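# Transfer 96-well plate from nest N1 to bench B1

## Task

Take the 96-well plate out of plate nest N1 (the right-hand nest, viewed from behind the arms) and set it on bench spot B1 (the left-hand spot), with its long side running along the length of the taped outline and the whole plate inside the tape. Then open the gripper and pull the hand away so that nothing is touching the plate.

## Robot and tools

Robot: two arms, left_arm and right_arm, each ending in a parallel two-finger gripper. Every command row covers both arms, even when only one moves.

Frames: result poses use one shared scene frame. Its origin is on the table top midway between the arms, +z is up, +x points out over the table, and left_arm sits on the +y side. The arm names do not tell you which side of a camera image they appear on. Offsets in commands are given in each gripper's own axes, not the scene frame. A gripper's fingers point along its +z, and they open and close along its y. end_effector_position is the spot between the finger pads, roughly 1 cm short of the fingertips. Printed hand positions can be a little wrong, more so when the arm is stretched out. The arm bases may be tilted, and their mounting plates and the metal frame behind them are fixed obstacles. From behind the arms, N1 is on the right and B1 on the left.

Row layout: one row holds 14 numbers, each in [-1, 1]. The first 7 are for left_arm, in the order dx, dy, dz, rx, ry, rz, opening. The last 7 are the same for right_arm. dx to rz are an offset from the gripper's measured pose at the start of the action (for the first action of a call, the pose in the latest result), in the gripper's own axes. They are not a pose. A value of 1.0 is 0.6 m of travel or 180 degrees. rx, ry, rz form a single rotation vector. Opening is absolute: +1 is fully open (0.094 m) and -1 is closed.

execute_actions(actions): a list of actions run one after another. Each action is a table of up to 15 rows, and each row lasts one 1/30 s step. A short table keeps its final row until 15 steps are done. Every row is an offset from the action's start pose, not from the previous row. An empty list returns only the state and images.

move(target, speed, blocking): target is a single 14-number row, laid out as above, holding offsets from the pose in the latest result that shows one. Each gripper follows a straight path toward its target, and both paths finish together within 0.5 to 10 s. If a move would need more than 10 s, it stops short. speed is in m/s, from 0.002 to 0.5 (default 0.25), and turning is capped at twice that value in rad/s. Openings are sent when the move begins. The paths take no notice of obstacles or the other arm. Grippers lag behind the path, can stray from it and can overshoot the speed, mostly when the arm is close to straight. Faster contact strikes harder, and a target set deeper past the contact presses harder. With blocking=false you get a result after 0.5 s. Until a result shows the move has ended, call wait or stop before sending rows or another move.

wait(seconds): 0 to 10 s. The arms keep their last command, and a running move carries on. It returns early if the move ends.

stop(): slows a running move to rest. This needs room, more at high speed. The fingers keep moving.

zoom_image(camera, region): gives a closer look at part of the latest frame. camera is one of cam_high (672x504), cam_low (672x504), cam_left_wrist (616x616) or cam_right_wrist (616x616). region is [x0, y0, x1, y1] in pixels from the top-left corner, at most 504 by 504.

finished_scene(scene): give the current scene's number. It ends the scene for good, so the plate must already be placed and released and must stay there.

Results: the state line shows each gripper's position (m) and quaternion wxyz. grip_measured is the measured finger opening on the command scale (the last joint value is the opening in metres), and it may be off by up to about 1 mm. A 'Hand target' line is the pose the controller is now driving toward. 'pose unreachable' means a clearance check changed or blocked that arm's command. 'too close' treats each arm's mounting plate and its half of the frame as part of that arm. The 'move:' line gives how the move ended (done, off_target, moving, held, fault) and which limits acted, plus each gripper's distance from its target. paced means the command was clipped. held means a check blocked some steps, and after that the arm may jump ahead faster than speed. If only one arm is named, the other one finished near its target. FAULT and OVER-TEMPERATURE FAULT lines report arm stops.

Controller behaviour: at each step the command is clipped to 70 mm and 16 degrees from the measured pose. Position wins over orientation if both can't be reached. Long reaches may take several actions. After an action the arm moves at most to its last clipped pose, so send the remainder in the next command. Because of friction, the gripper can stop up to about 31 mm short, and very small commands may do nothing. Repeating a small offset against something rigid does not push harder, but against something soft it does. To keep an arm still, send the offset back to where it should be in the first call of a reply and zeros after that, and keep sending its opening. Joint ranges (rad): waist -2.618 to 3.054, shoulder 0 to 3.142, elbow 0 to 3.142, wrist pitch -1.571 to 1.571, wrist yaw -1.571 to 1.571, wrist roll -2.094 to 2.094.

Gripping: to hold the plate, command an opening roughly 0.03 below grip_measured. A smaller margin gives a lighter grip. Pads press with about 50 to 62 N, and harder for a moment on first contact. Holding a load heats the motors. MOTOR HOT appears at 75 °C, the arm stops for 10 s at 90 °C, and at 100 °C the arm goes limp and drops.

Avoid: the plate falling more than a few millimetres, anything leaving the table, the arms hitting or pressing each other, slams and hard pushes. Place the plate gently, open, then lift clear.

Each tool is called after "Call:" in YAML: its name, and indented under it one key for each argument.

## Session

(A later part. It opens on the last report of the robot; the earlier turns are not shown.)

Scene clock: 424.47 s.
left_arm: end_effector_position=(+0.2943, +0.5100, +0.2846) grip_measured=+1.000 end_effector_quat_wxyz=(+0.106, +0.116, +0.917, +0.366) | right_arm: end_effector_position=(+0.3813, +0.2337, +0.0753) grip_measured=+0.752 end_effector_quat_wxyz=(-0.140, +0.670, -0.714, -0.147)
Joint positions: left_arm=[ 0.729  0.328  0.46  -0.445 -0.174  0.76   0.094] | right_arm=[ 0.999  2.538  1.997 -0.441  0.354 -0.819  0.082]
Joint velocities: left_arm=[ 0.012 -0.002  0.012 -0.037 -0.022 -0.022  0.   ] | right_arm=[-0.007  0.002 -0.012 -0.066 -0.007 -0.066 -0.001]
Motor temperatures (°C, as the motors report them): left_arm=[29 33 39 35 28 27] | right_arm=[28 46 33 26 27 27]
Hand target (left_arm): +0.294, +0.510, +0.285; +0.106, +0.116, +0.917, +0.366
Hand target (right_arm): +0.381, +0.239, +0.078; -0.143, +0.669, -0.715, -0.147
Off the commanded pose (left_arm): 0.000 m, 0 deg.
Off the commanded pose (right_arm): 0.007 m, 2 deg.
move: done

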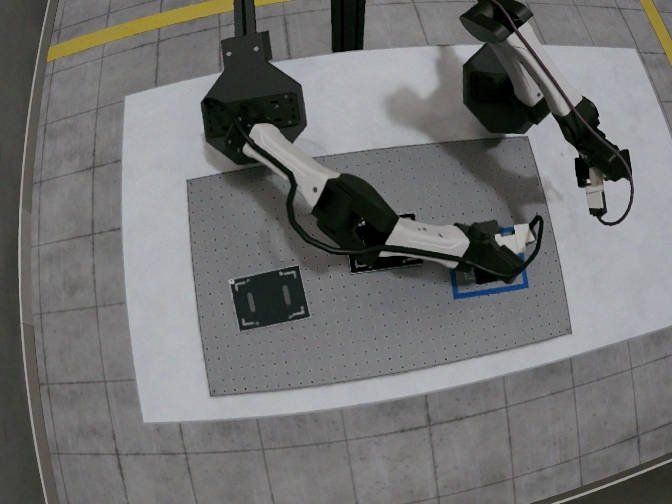

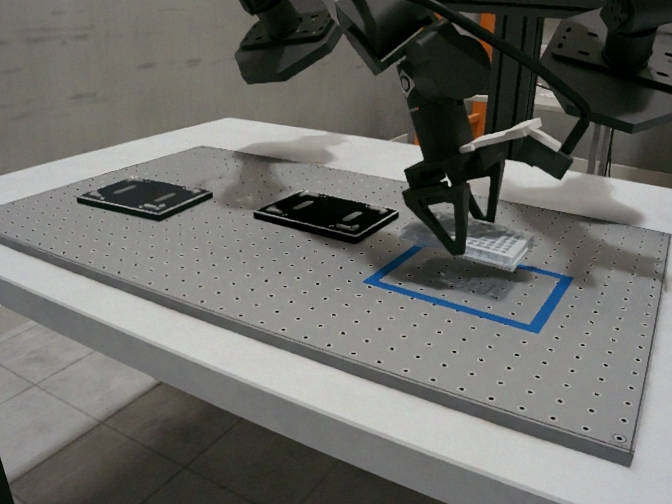

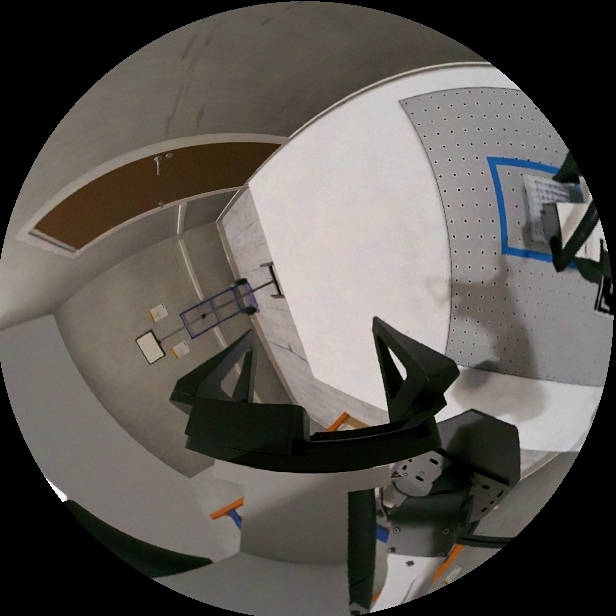

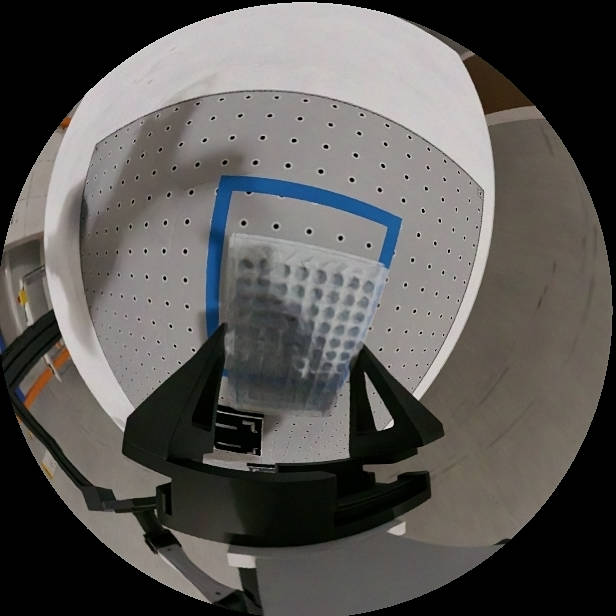

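Call:
move:
  target: [0,0,0,0,0,0,1, 0.0137,0.00595,0.04325,0.0144,-0.0009,0.00935,0.715]
  speed: 0.05

Call:
zoom_image:
  camera: "cam_low"
  region: [350,190,590,345]

Call:
zoom_image:
  camera: "cam_right_wrist"
  region: [120,120,480,480]

Scene clock: 450.93 s.
left_arm: end_effector_position=(+0.2943, +0.5100, +0.2846) grip_measured=+1.000 end_effector_quat_wxyz=(+0.106, +0.116, +0.917, +0.366) | right_arm: end_effector_position=(+0.3796, +0.2370, +0.0532) grip_measured=+0.752 end_effector_quat_wxyz=(-0.154, +0.658, -0.725, -0.136)
Joint positions: left_arm=[ 0.729  0.328  0.46  -0.445 -0.174  0.76   0.094] | right_arm=[ 0.986  2.579  1.971 -0.334  0.37  -0.818  0.082]
Joint velocities: left_arm=[-0.022 -0.017  0.007  0.139 -0.007  0.007  0.   ] | right_arm=[-0.017  0.007  0.002 -0.051 -0.11  -0.037  0.   ]
Motor temperatures (°C, as the motors report them): left_arm=[29 32 39 35 28 27] | right_arm=[33 47 36 27 27 27]
Hand target (left_arm): +0.294, +0.510, +0.285; +0.106, +0.116, +0.917, +0.366
Hand target (right_arm): +0.377, +0.236, +0.048; +0.154, -0.656, +0.727, +0.133
Off the commanded pose (left_arm): 0.000 m, 0 deg.
Off the commanded pose (right_arm): 0.005 m, 0 deg.
move: done

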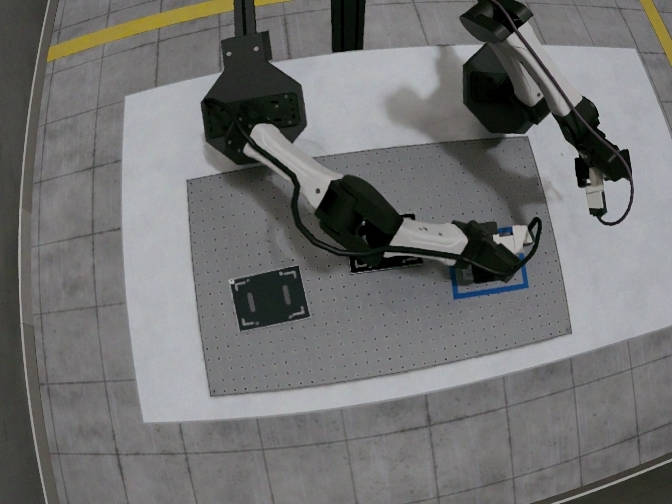

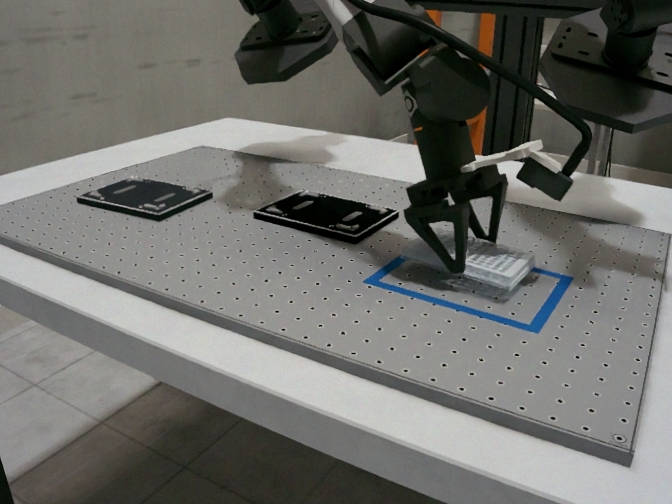

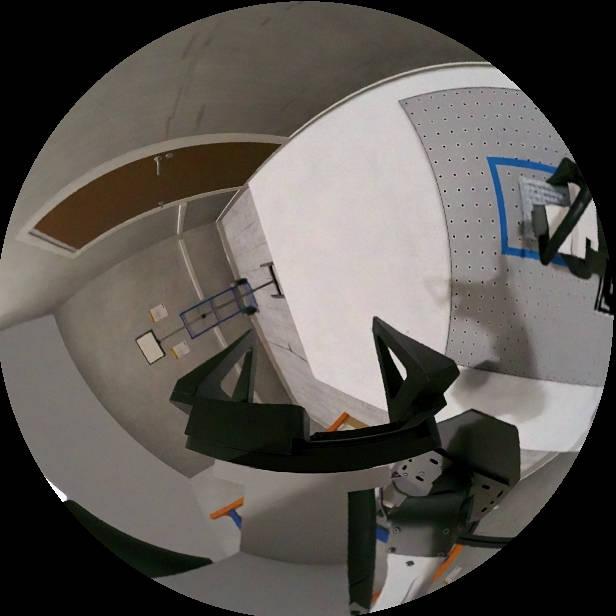

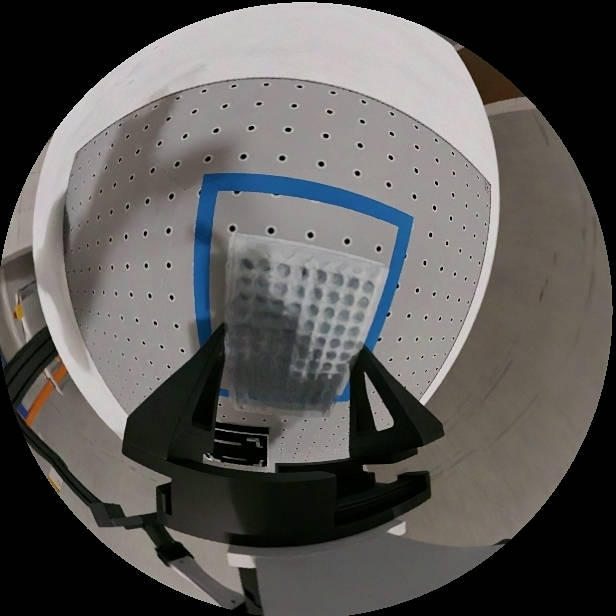

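Region (350, 190, 590, 345) of cam_low's 672x504 image, scaled by 2.100, with more detail than that image has; it fills the top 326 rows of this view, and the rest is white.

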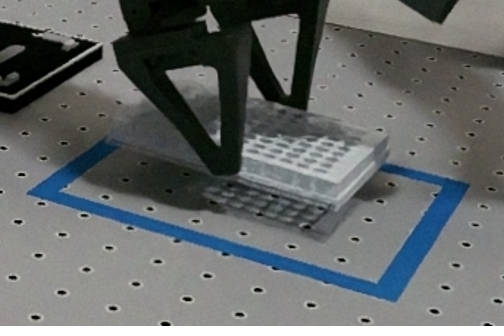

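Region (120, 120, 480, 480) of cam_right_wrist's 616x616 image, scaled by 1.400, with more detail than that image has.

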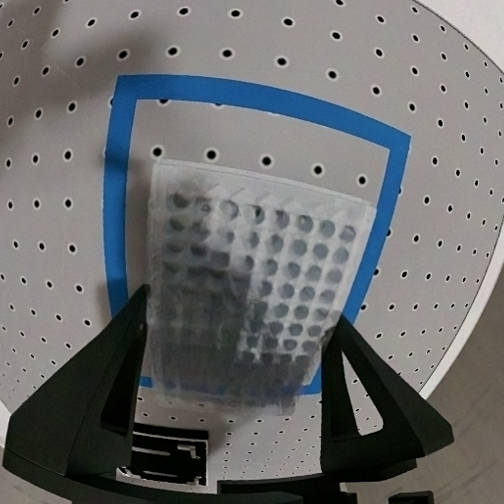

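Call:
move:
  target: [0,0,0,0,0,0,1, 0.0023,0.01127,0.0317,0.0002,0.0025,-0.0001,0.715]
  speed: 0.04

Call:
zoom_image:
  camera: "cam_low"
  region: [350,190,590,345]

Call:
zoom_image:
  camera: "cam_right_wrist"
  region: [120,120,480,480]

Scene clock: 474.20 s.
left_arm: end_effector_position=(+0.2943, +0.5100, +0.2846) grip_measured=+1.000 end_effector_quat_wxyz=(+0.106, +0.116, +0.917, +0.366) | right_arm: end_effector_position=(+0.3651, +0.2407, +0.0356) grip_measured=+0.752 end_effector_quat_wxyz=(-0.142, +0.664, -0.721, -0.136)
Joint positions: left_arm=[ 0.729  0.328  0.46  -0.445 -0.174  0.76   0.094] | right_arm=[ 0.986  2.633  1.996 -0.333  0.37  -0.818  0.082]
Joint velocities: left_arm=[ 0.002  0.007 -0.007 -0.022  0.007 -0.037  0.   ] | right_arm=[ 0.012 -0.007 -0.007 -0.066 -0.022 -0.022 -0.001]
Motor temperatures (°C, as the motors report them): left_arm=[29 32 39 35 28 27] | right_arm=[34 49 35 27 27 27]
Hand target (left_arm): +0.294, +0.510, +0.285; +0.106, +0.116, +0.917, +0.366
Hand target (right_arm): +0.374, +0.243, +0.035; -0.151, +0.659, -0.725, -0.133
Off the commanded pose (left_arm): 0.000 m, 0 deg.
Off the commanded pose (right_arm): 0.009 m, 1 deg.
move: done

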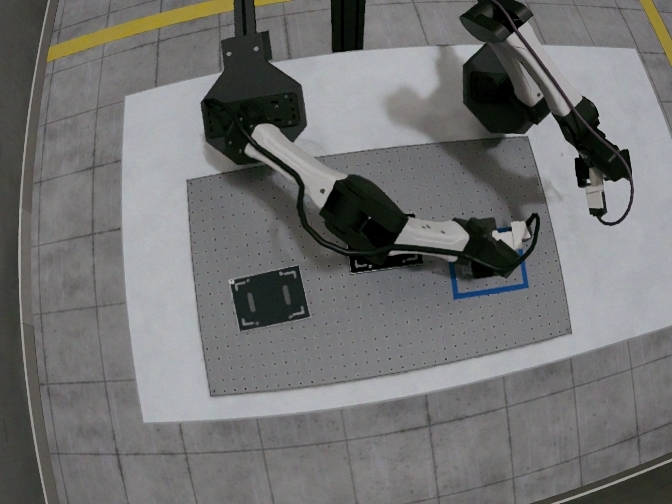

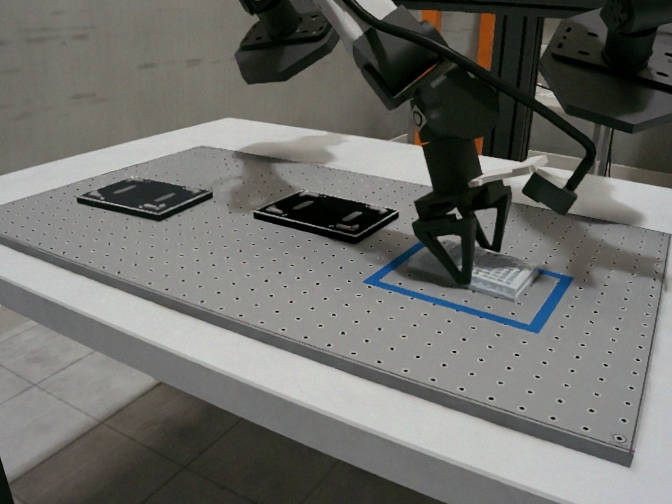

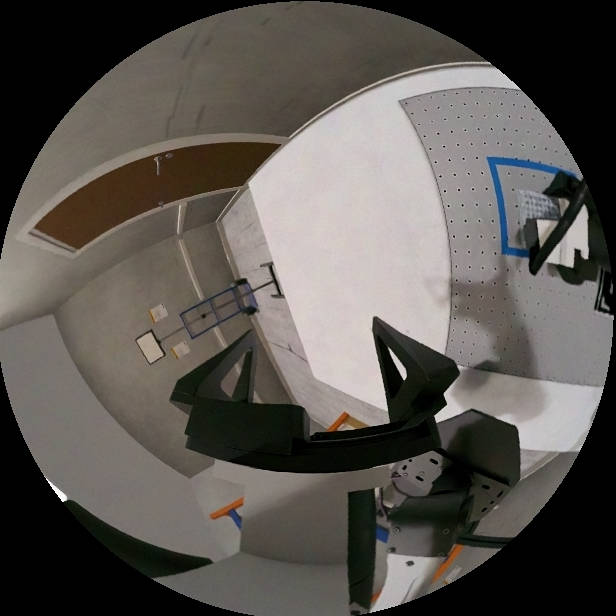

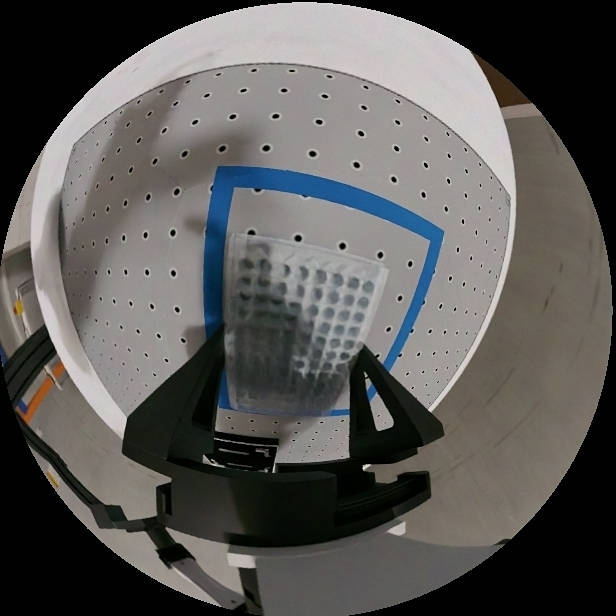

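Region (350, 190, 590, 345) of cam_low's 672x504 image, scaled by 2.100, with more detail than that image has; it fills the top 326 rows of this view, and the rest is white.

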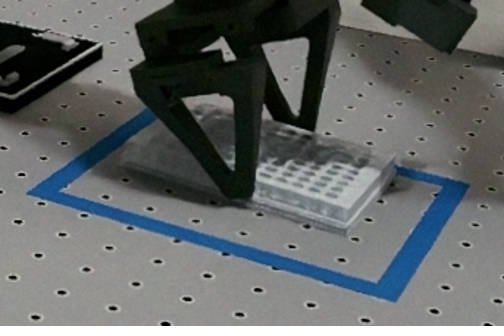

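Region (120, 120, 480, 480) of cam_right_wrist's 616x616 image, scaled by 1.400, with more detail than that image has.

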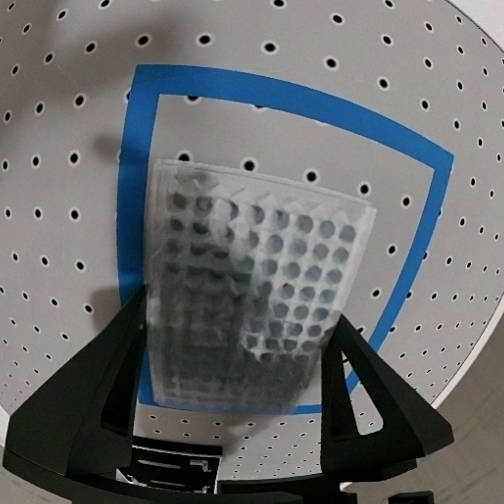

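Call:
move:
  target: [0,0,0,0,0,0,1, 0.0041,-0.0287,0.0062,0.012,-0.0057,0.0093,0.715]
  speed: 0.03

Call:
zoom_image:
  camera: "cam_low"
  region: [355,220,585,345]

Call:
zoom_image:
  camera: "cam_right_wrist"
  region: [120,120,480,480]

Scene clock: 543.53 s.
left_arm: end_effector_position=(+0.2943, +0.5100, +0.2846) grip_measured=+1.000 end_effector_quat_wxyz=(+0.106, +0.116, +0.917, +0.366) | right_arm: end_effector_position=(+0.3713, +0.2404, +0.0337) grip_measured=+0.752 end_effector_quat_wxyz=(-0.149, +0.658, -0.725, -0.137)
Joint positions: left_arm=[ 0.729  0.328  0.46  -0.445 -0.174  0.76   0.094] | right_arm=[ 0.976  2.633  1.996 -0.313  0.363 -0.821  0.082]
Joint velocities: left_arm=[-0.012 -0.012 -0.012  0.051  0.007  0.007  0.   ] | right_arm=[ 0.012  0.012 -0.007  0.037 -0.022  0.066  0.   ]
Motor temperatures (°C, as the motors report them): left_arm=[29 32 39 35 28 27] | right_arm=[36 51 38 27 27 27]
Hand target (left_arm): +0.294, +0.510, +0.285; +0.106, +0.116, +0.917, +0.366
Hand target (right_arm): +0.382, +0.238, +0.031; +0.159, -0.650, +0.732, +0.129
Off the commanded pose (left_arm): 0.000 m, 0 deg.
Off the commanded pose (right_arm): 0.011 m, 2 deg.
move: off_target (right_arm)

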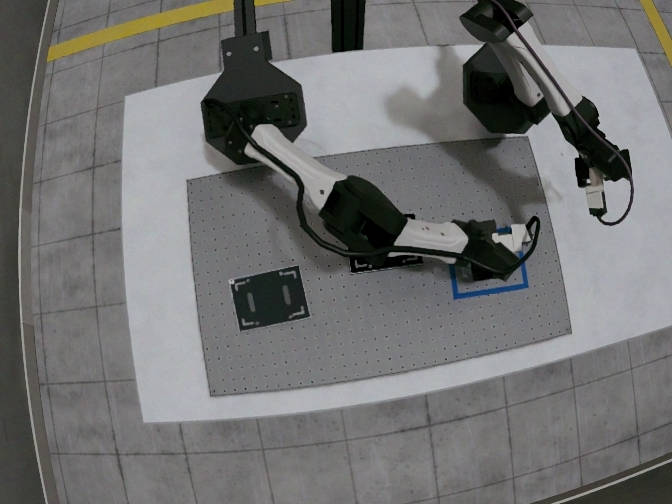

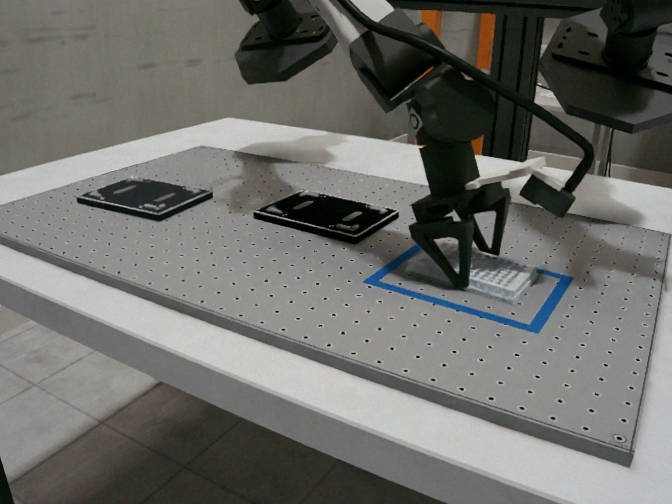

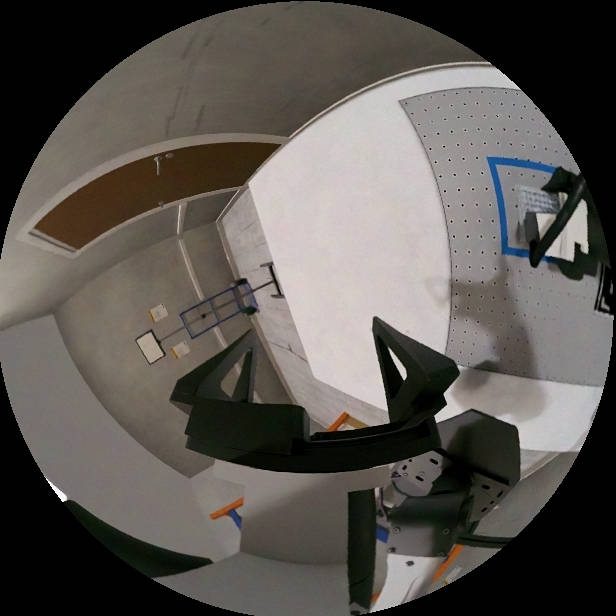

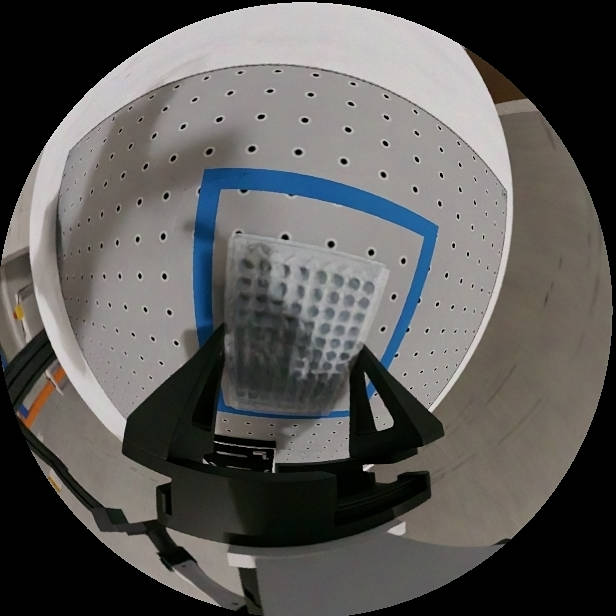

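Region (355, 220, 585, 345) of cam_low's 672x504 image, scaled by 2.191, with more detail than that image has; it fills the top 274 rows of this view, and the rest is white.

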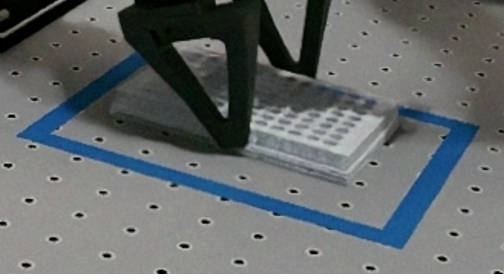

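Region (120, 120, 480, 480) of cam_right_wrist's 616x616 image, scaled by 1.400, with more detail than that image has.

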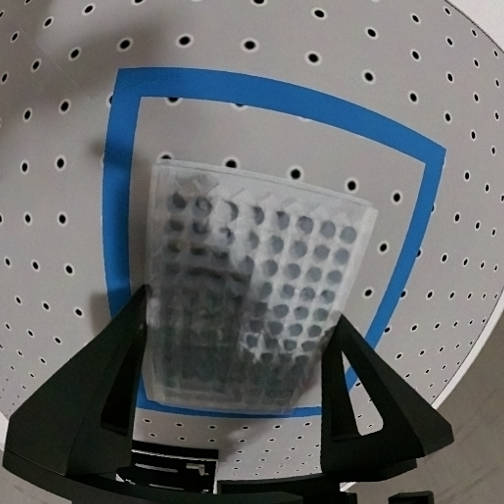

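Call:
zoom_image:
  camera: "cam_low"
  region: [395,245,555,315]

Region (395, 245, 555, 315) of cam_low's 672x504 image, scaled by 3.150, with more detail than that image has; it fills the top 220 rows of this view, and the rest is white.

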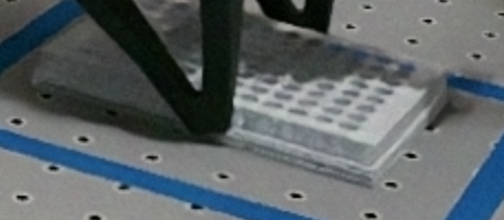

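Call:
execute_actions:
  actions:
    - [[0,0,0,0,0,0,1,0,0,0,0,0,0,0.715],[0,0,0,0,0,0,1,0,0,0,0,0,0,0.715],[0,0,0,0,0,0,1,0,0,0,0,0,0,0.715],[0,0,0,0,0,0,1,0,0,0,0,0,0,0.73],[0,0,0,0,0,0,1,0,0,0,0,0,0,0.745],[0,0,0,0,0,0,1,0,0,0,0,0,0,0.76],[0,0,0,0,0,0,1,0,0,0,0,0,0,0.78],[0,0,0,0,0,0,1,0,0,0,0,0,0,0.81],[0,0,0,0,0,0,1,0,0,0,0,0,0,0.84],[0,0,0,0,0,0,1,0,0,0,0,0,0,0.87],[0,0,0,0,0,0,1,0,0,0,0,0,0,0.90],[0,0,0,0,0,0,1,0,0,0,0,0,0,0.93],[0,0,0,0,0,0,1,0,0,0,0,0,0,0.96],[0,0,0,0,0,0,1,0,0,0,0,0,0,1],[0,0,0,0,0,0,1,0,0,0,0,0,0,1]]

Call:
zoom_image:
  camera: "cam_low"
  region: [355,220,585,345]

Scene clock: 556.37 s.
left_arm: end_effector_position=(+0.2943, +0.5100, +0.2846) grip_measured=+1.000 end_effector_quat_wxyz=(+0.106, +0.116, +0.917, +0.366) | right_arm: end_effector_position=(+0.3713, +0.2406, +0.0337) grip_measured=+1.000 end_effector_quat_wxyz=(-0.149, +0.658, -0.725, -0.137)
Joint positions: left_arm=[ 0.729  0.328  0.46  -0.445 -0.174  0.76   0.094] | right_arm=[ 0.976  2.633  1.996 -0.312  0.362 -0.821  0.094]
Joint velocities: left_arm=[ 0.032 -0.002 -0.007  0.066 -0.022 -0.037  0.   ] | right_arm=[-0.007 -0.007 -0.002  0.007 -0.037  0.066  0.   ]
Motor temperatures (°C, as the motors report them): left_arm=[29 32 40 36 28 27] | right_arm=[36 52 37 28 27 27]
Hand target (left_arm): +0.294, +0.510, +0.285; +0.106, +0.116, +0.917, +0.366
Hand target (right_arm): +0.371, +0.240, +0.034; +0.149, -0.658, +0.725, +0.137
Off the commanded pose (left_arm): 0.000 m, 0 deg.
Off the commanded pose (right_arm): 0.000 m, 0 deg.

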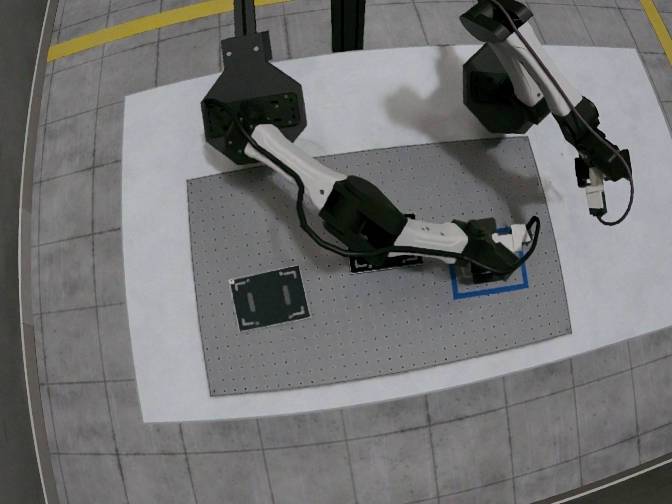

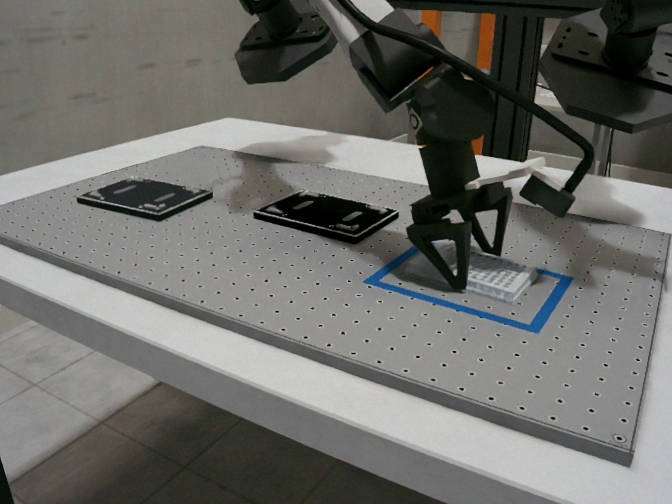

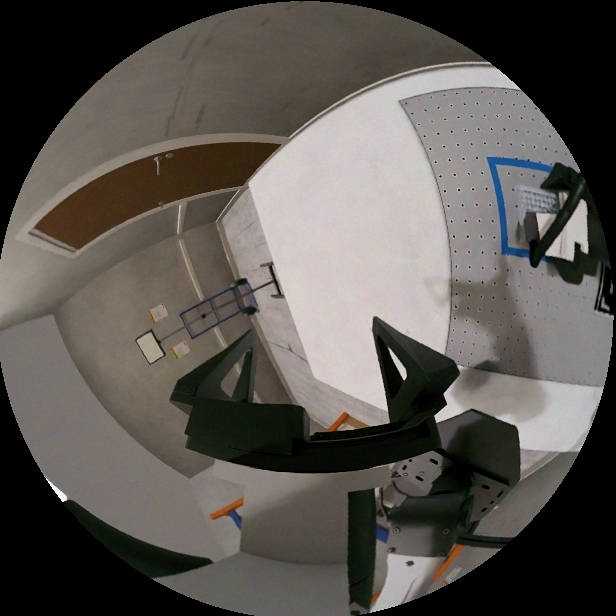

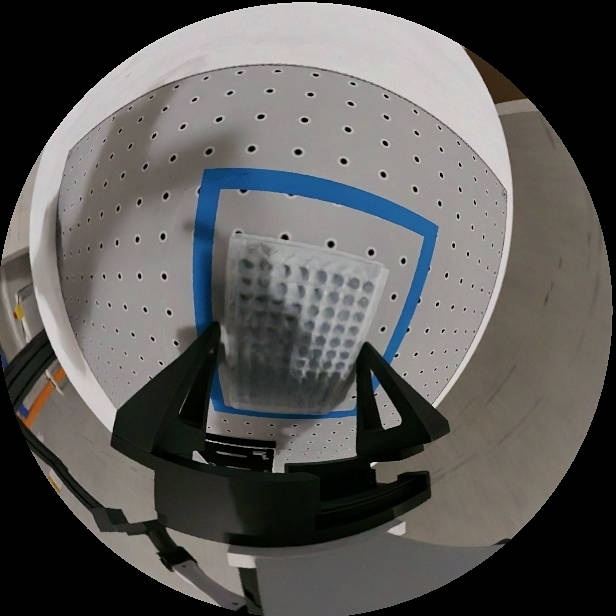

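Region (355, 220, 585, 345) of cam_low's 672x504 image, scaled by 2.191, with more detail than that image has; it fills the top 274 rows of this view, and the rest is white.

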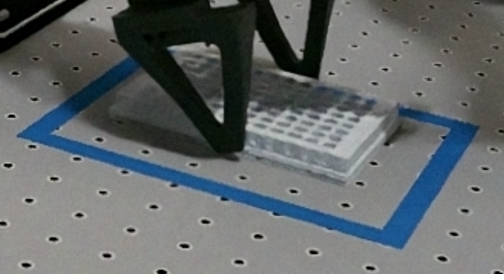

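Call:
move:
  target: [0,0,0,0,0,0,1, 0.06,0,-0.37,0,0,0,1]
  speed: 0.22

Call:
zoom_image:
  camera: "cam_left_wrist"
  region: [460,130,616,290]

Scene clock: 566.83 s.
left_arm: end_effector_position=(+0.2943, +0.5100, +0.2846) grip_measured=+1.000 end_effector_quat_wxyz=(+0.106, +0.116, +0.917, +0.366) | right_arm: end_effector_position=(+0.3662, +0.1267, +0.2227) grip_measured=+1.000 end_effector_quat_wxyz=(-0.151, +0.654, -0.728, -0.139)
Joint positions: left_arm=[ 0.729  0.328  0.46  -0.445 -0.174  0.76   0.094] | right_arm=[ 1.113  1.897  1.442 -0.536  0.436 -0.69   0.094]
Joint velocities: left_arm=[-0.002 -0.012  0.007  0.051 -0.007 -0.007  0.   ] | right_arm=[-0.012  0.002  0.007 -0.051  0.081  0.022  0.   ]
Motor temperatures (°C, as the motors report them): left_arm=[29 32 40 36 28 27] | right_arm=[36 52 37 28 27 27]
Hand target (left_arm): +0.294, +0.510, +0.285; +0.106, +0.116, +0.917, +0.366
Hand target (right_arm): +0.359, +0.124, +0.225; +0.147, -0.658, +0.725, +0.139
Off the commanded pose (left_arm): 0.000 m, 0 deg.
Off the commanded pose (right_arm): 0.009 m, 1 deg.
move: done

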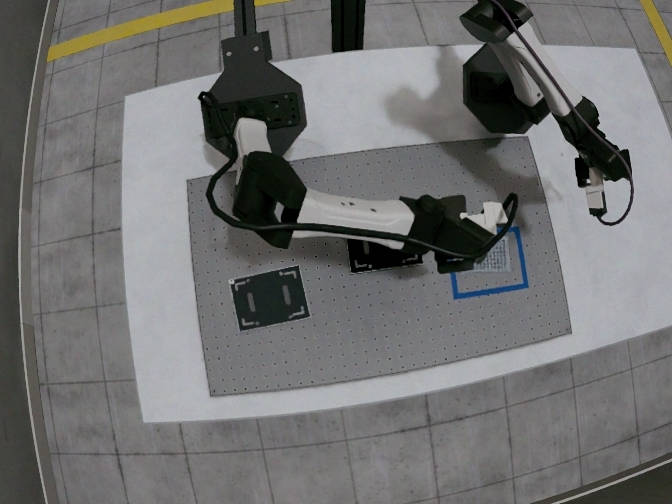

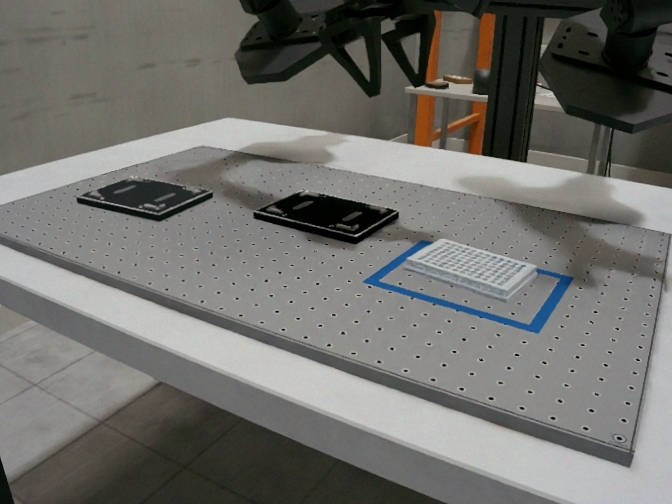

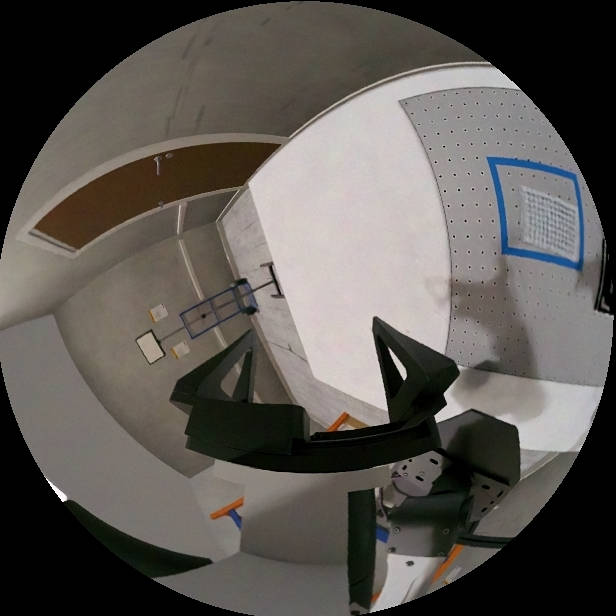

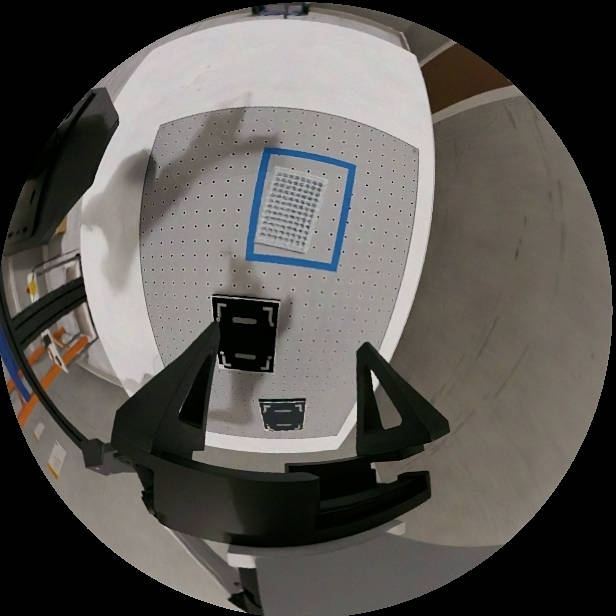

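Region (460, 130, 616, 290) of cam_left_wrist's 616x616 image, scaled by 3.150, with more detail than that image has; it fills the left 491 columns of this view, and the rest is white.

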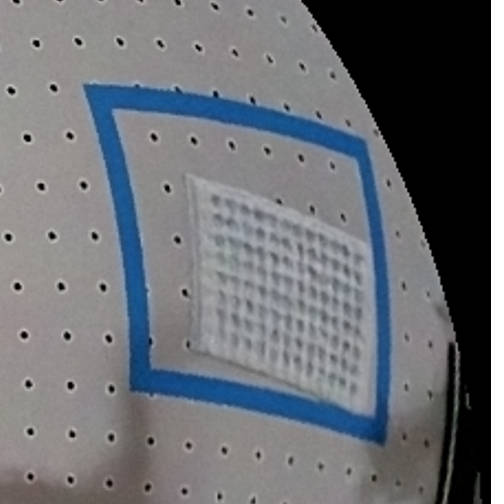

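Call:
zoom_image:
  camera: "cam_right_wrist"
  region: [230,135,370,285]

Call:
zoom_image:
  camera: "cam_low"
  region: [355,220,585,345]

Region (230, 135, 370, 285) of cam_right_wrist's 616x616 image, scaled by 3.360, with more detail than that image has; it fills the left 470 columns of this view, and the rest is white.

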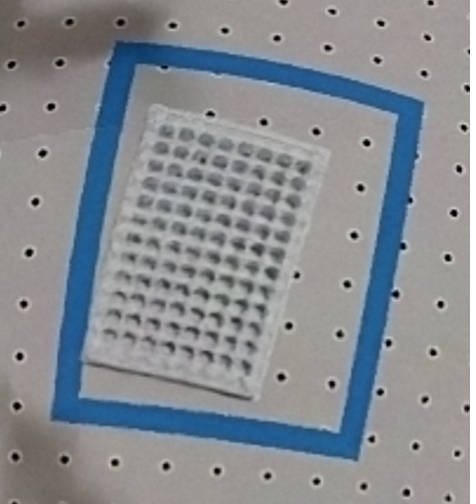

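Region (355, 220, 585, 345) of cam_low's 672x504 image, scaled by 2.191, with more detail than that image has; it fills the top 274 rows of this view, and the rest is white.

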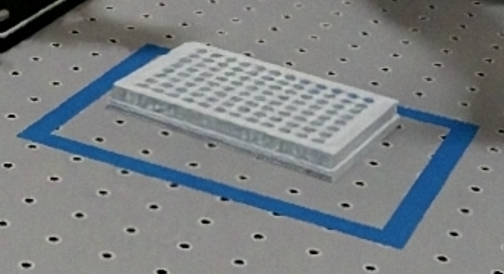

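Call:
move:
  target: [0,0,0,0,0,0,1, -0.0391,0.1407,0.323,-0.0145,0.0017,0.0064,-1]
  speed: 0.2

Call:
zoom_image:
  camera: "cam_right_wrist"
  region: [150,120,510,480]

Call:
zoom_image:
  camera: "cam_low"
  region: [355,170,595,345]

Scene clock: 637.40 s.
left_arm: end_effector_position=(+0.2943, +0.5100, +0.2846) grip_measured=+1.000 end_effector_quat_wxyz=(+0.106, +0.116, +0.917, +0.366) | right_arm: end_effector_position=(+0.2846, +0.2260, +0.0511) grip_measured=-0.987 end_effector_quat_wxyz=(-0.121, +0.659, -0.728, -0.150)
Joint positions: left_arm=[ 0.729  0.328  0.46  -0.445 -0.174  0.76   0.094] | right_arm=[ 1.082  2.517  1.641 -0.169  0.397 -0.689  0.001]
Joint velocities: left_arm=[ 0.007 -0.002  0.007  0.081 -0.051 -0.022  0.   ] | right_arm=[-0.012 -0.022  0.002  0.007  0.007  0.037 -0.   ]
Motor temperatures (°C, as the motors report them): left_arm=[29 31 40 36 28 27] | right_arm=[36 50 35 28 27 27]
Hand target (left_arm): +0.294, +0.510, +0.285; +0.106, +0.116, +0.917, +0.366
Hand target (right_arm): +0.294, +0.233, +0.053; +0.134, -0.650, +0.732, +0.155
Off the commanded pose (left_arm): 0.000 m, 0 deg.
Off the commanded pose (right_arm): 0.012 m, 2 deg.
move: off_target (right_arm)

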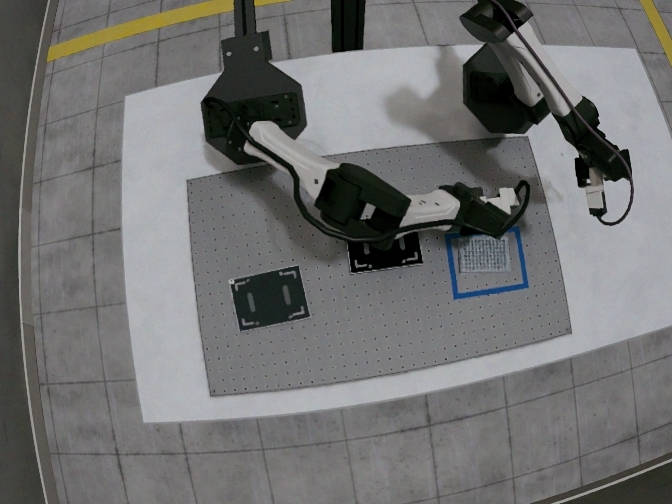

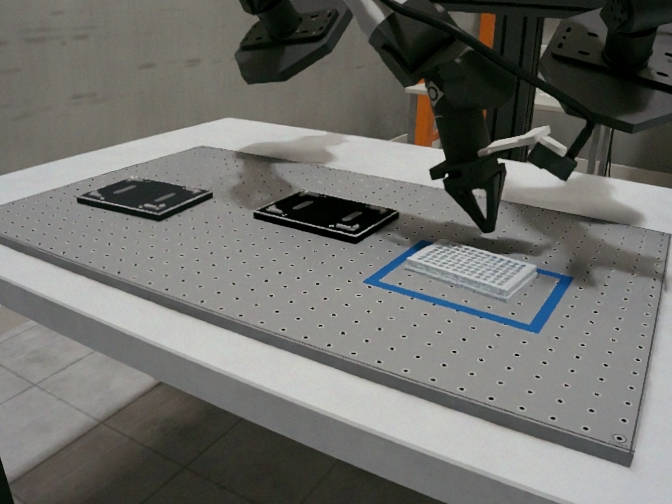

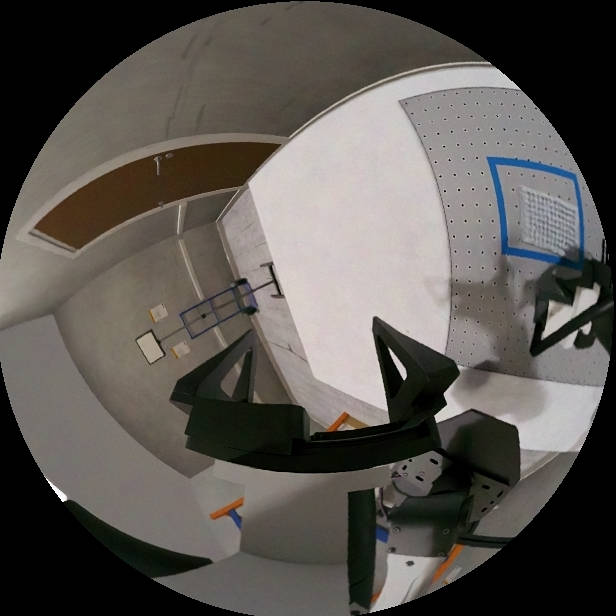

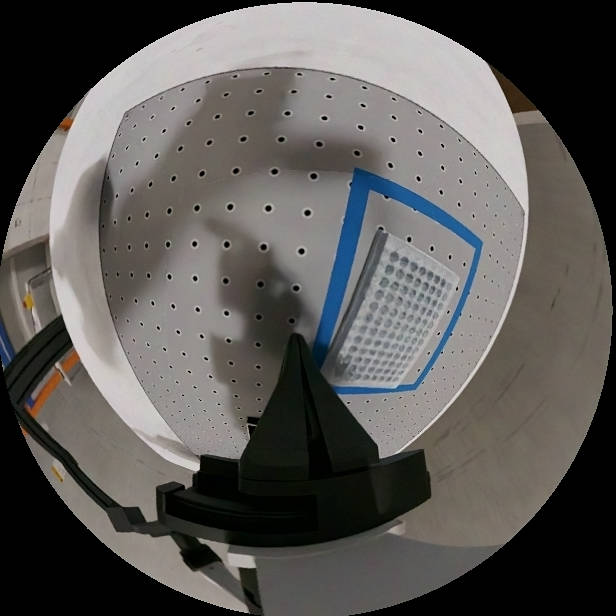

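Region (150, 120, 510, 480) of cam_right_wrist's 616x616 image, scaled by 1.400, with more detail than that image has.

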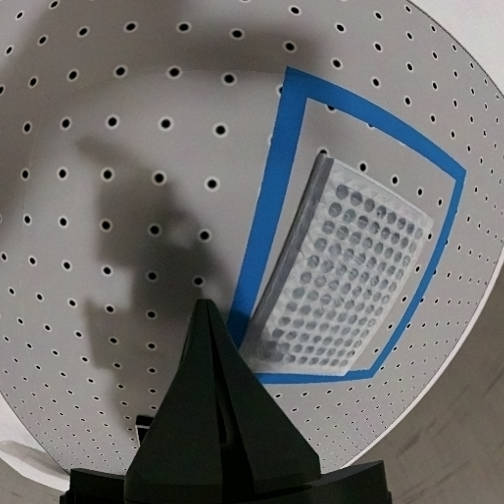

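Region (355, 170, 595, 345) of cam_low's 672x504 image, scaled by 2.100, with more detail than that image has; it fills the top 368 rows of this view, and the rest is white.

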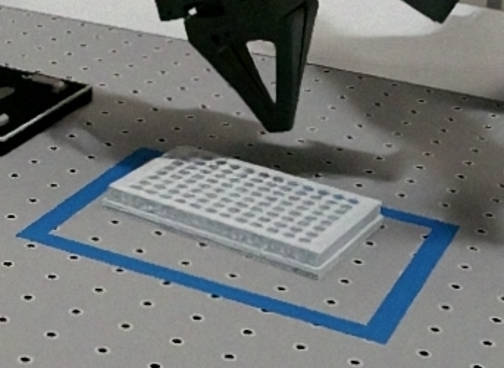

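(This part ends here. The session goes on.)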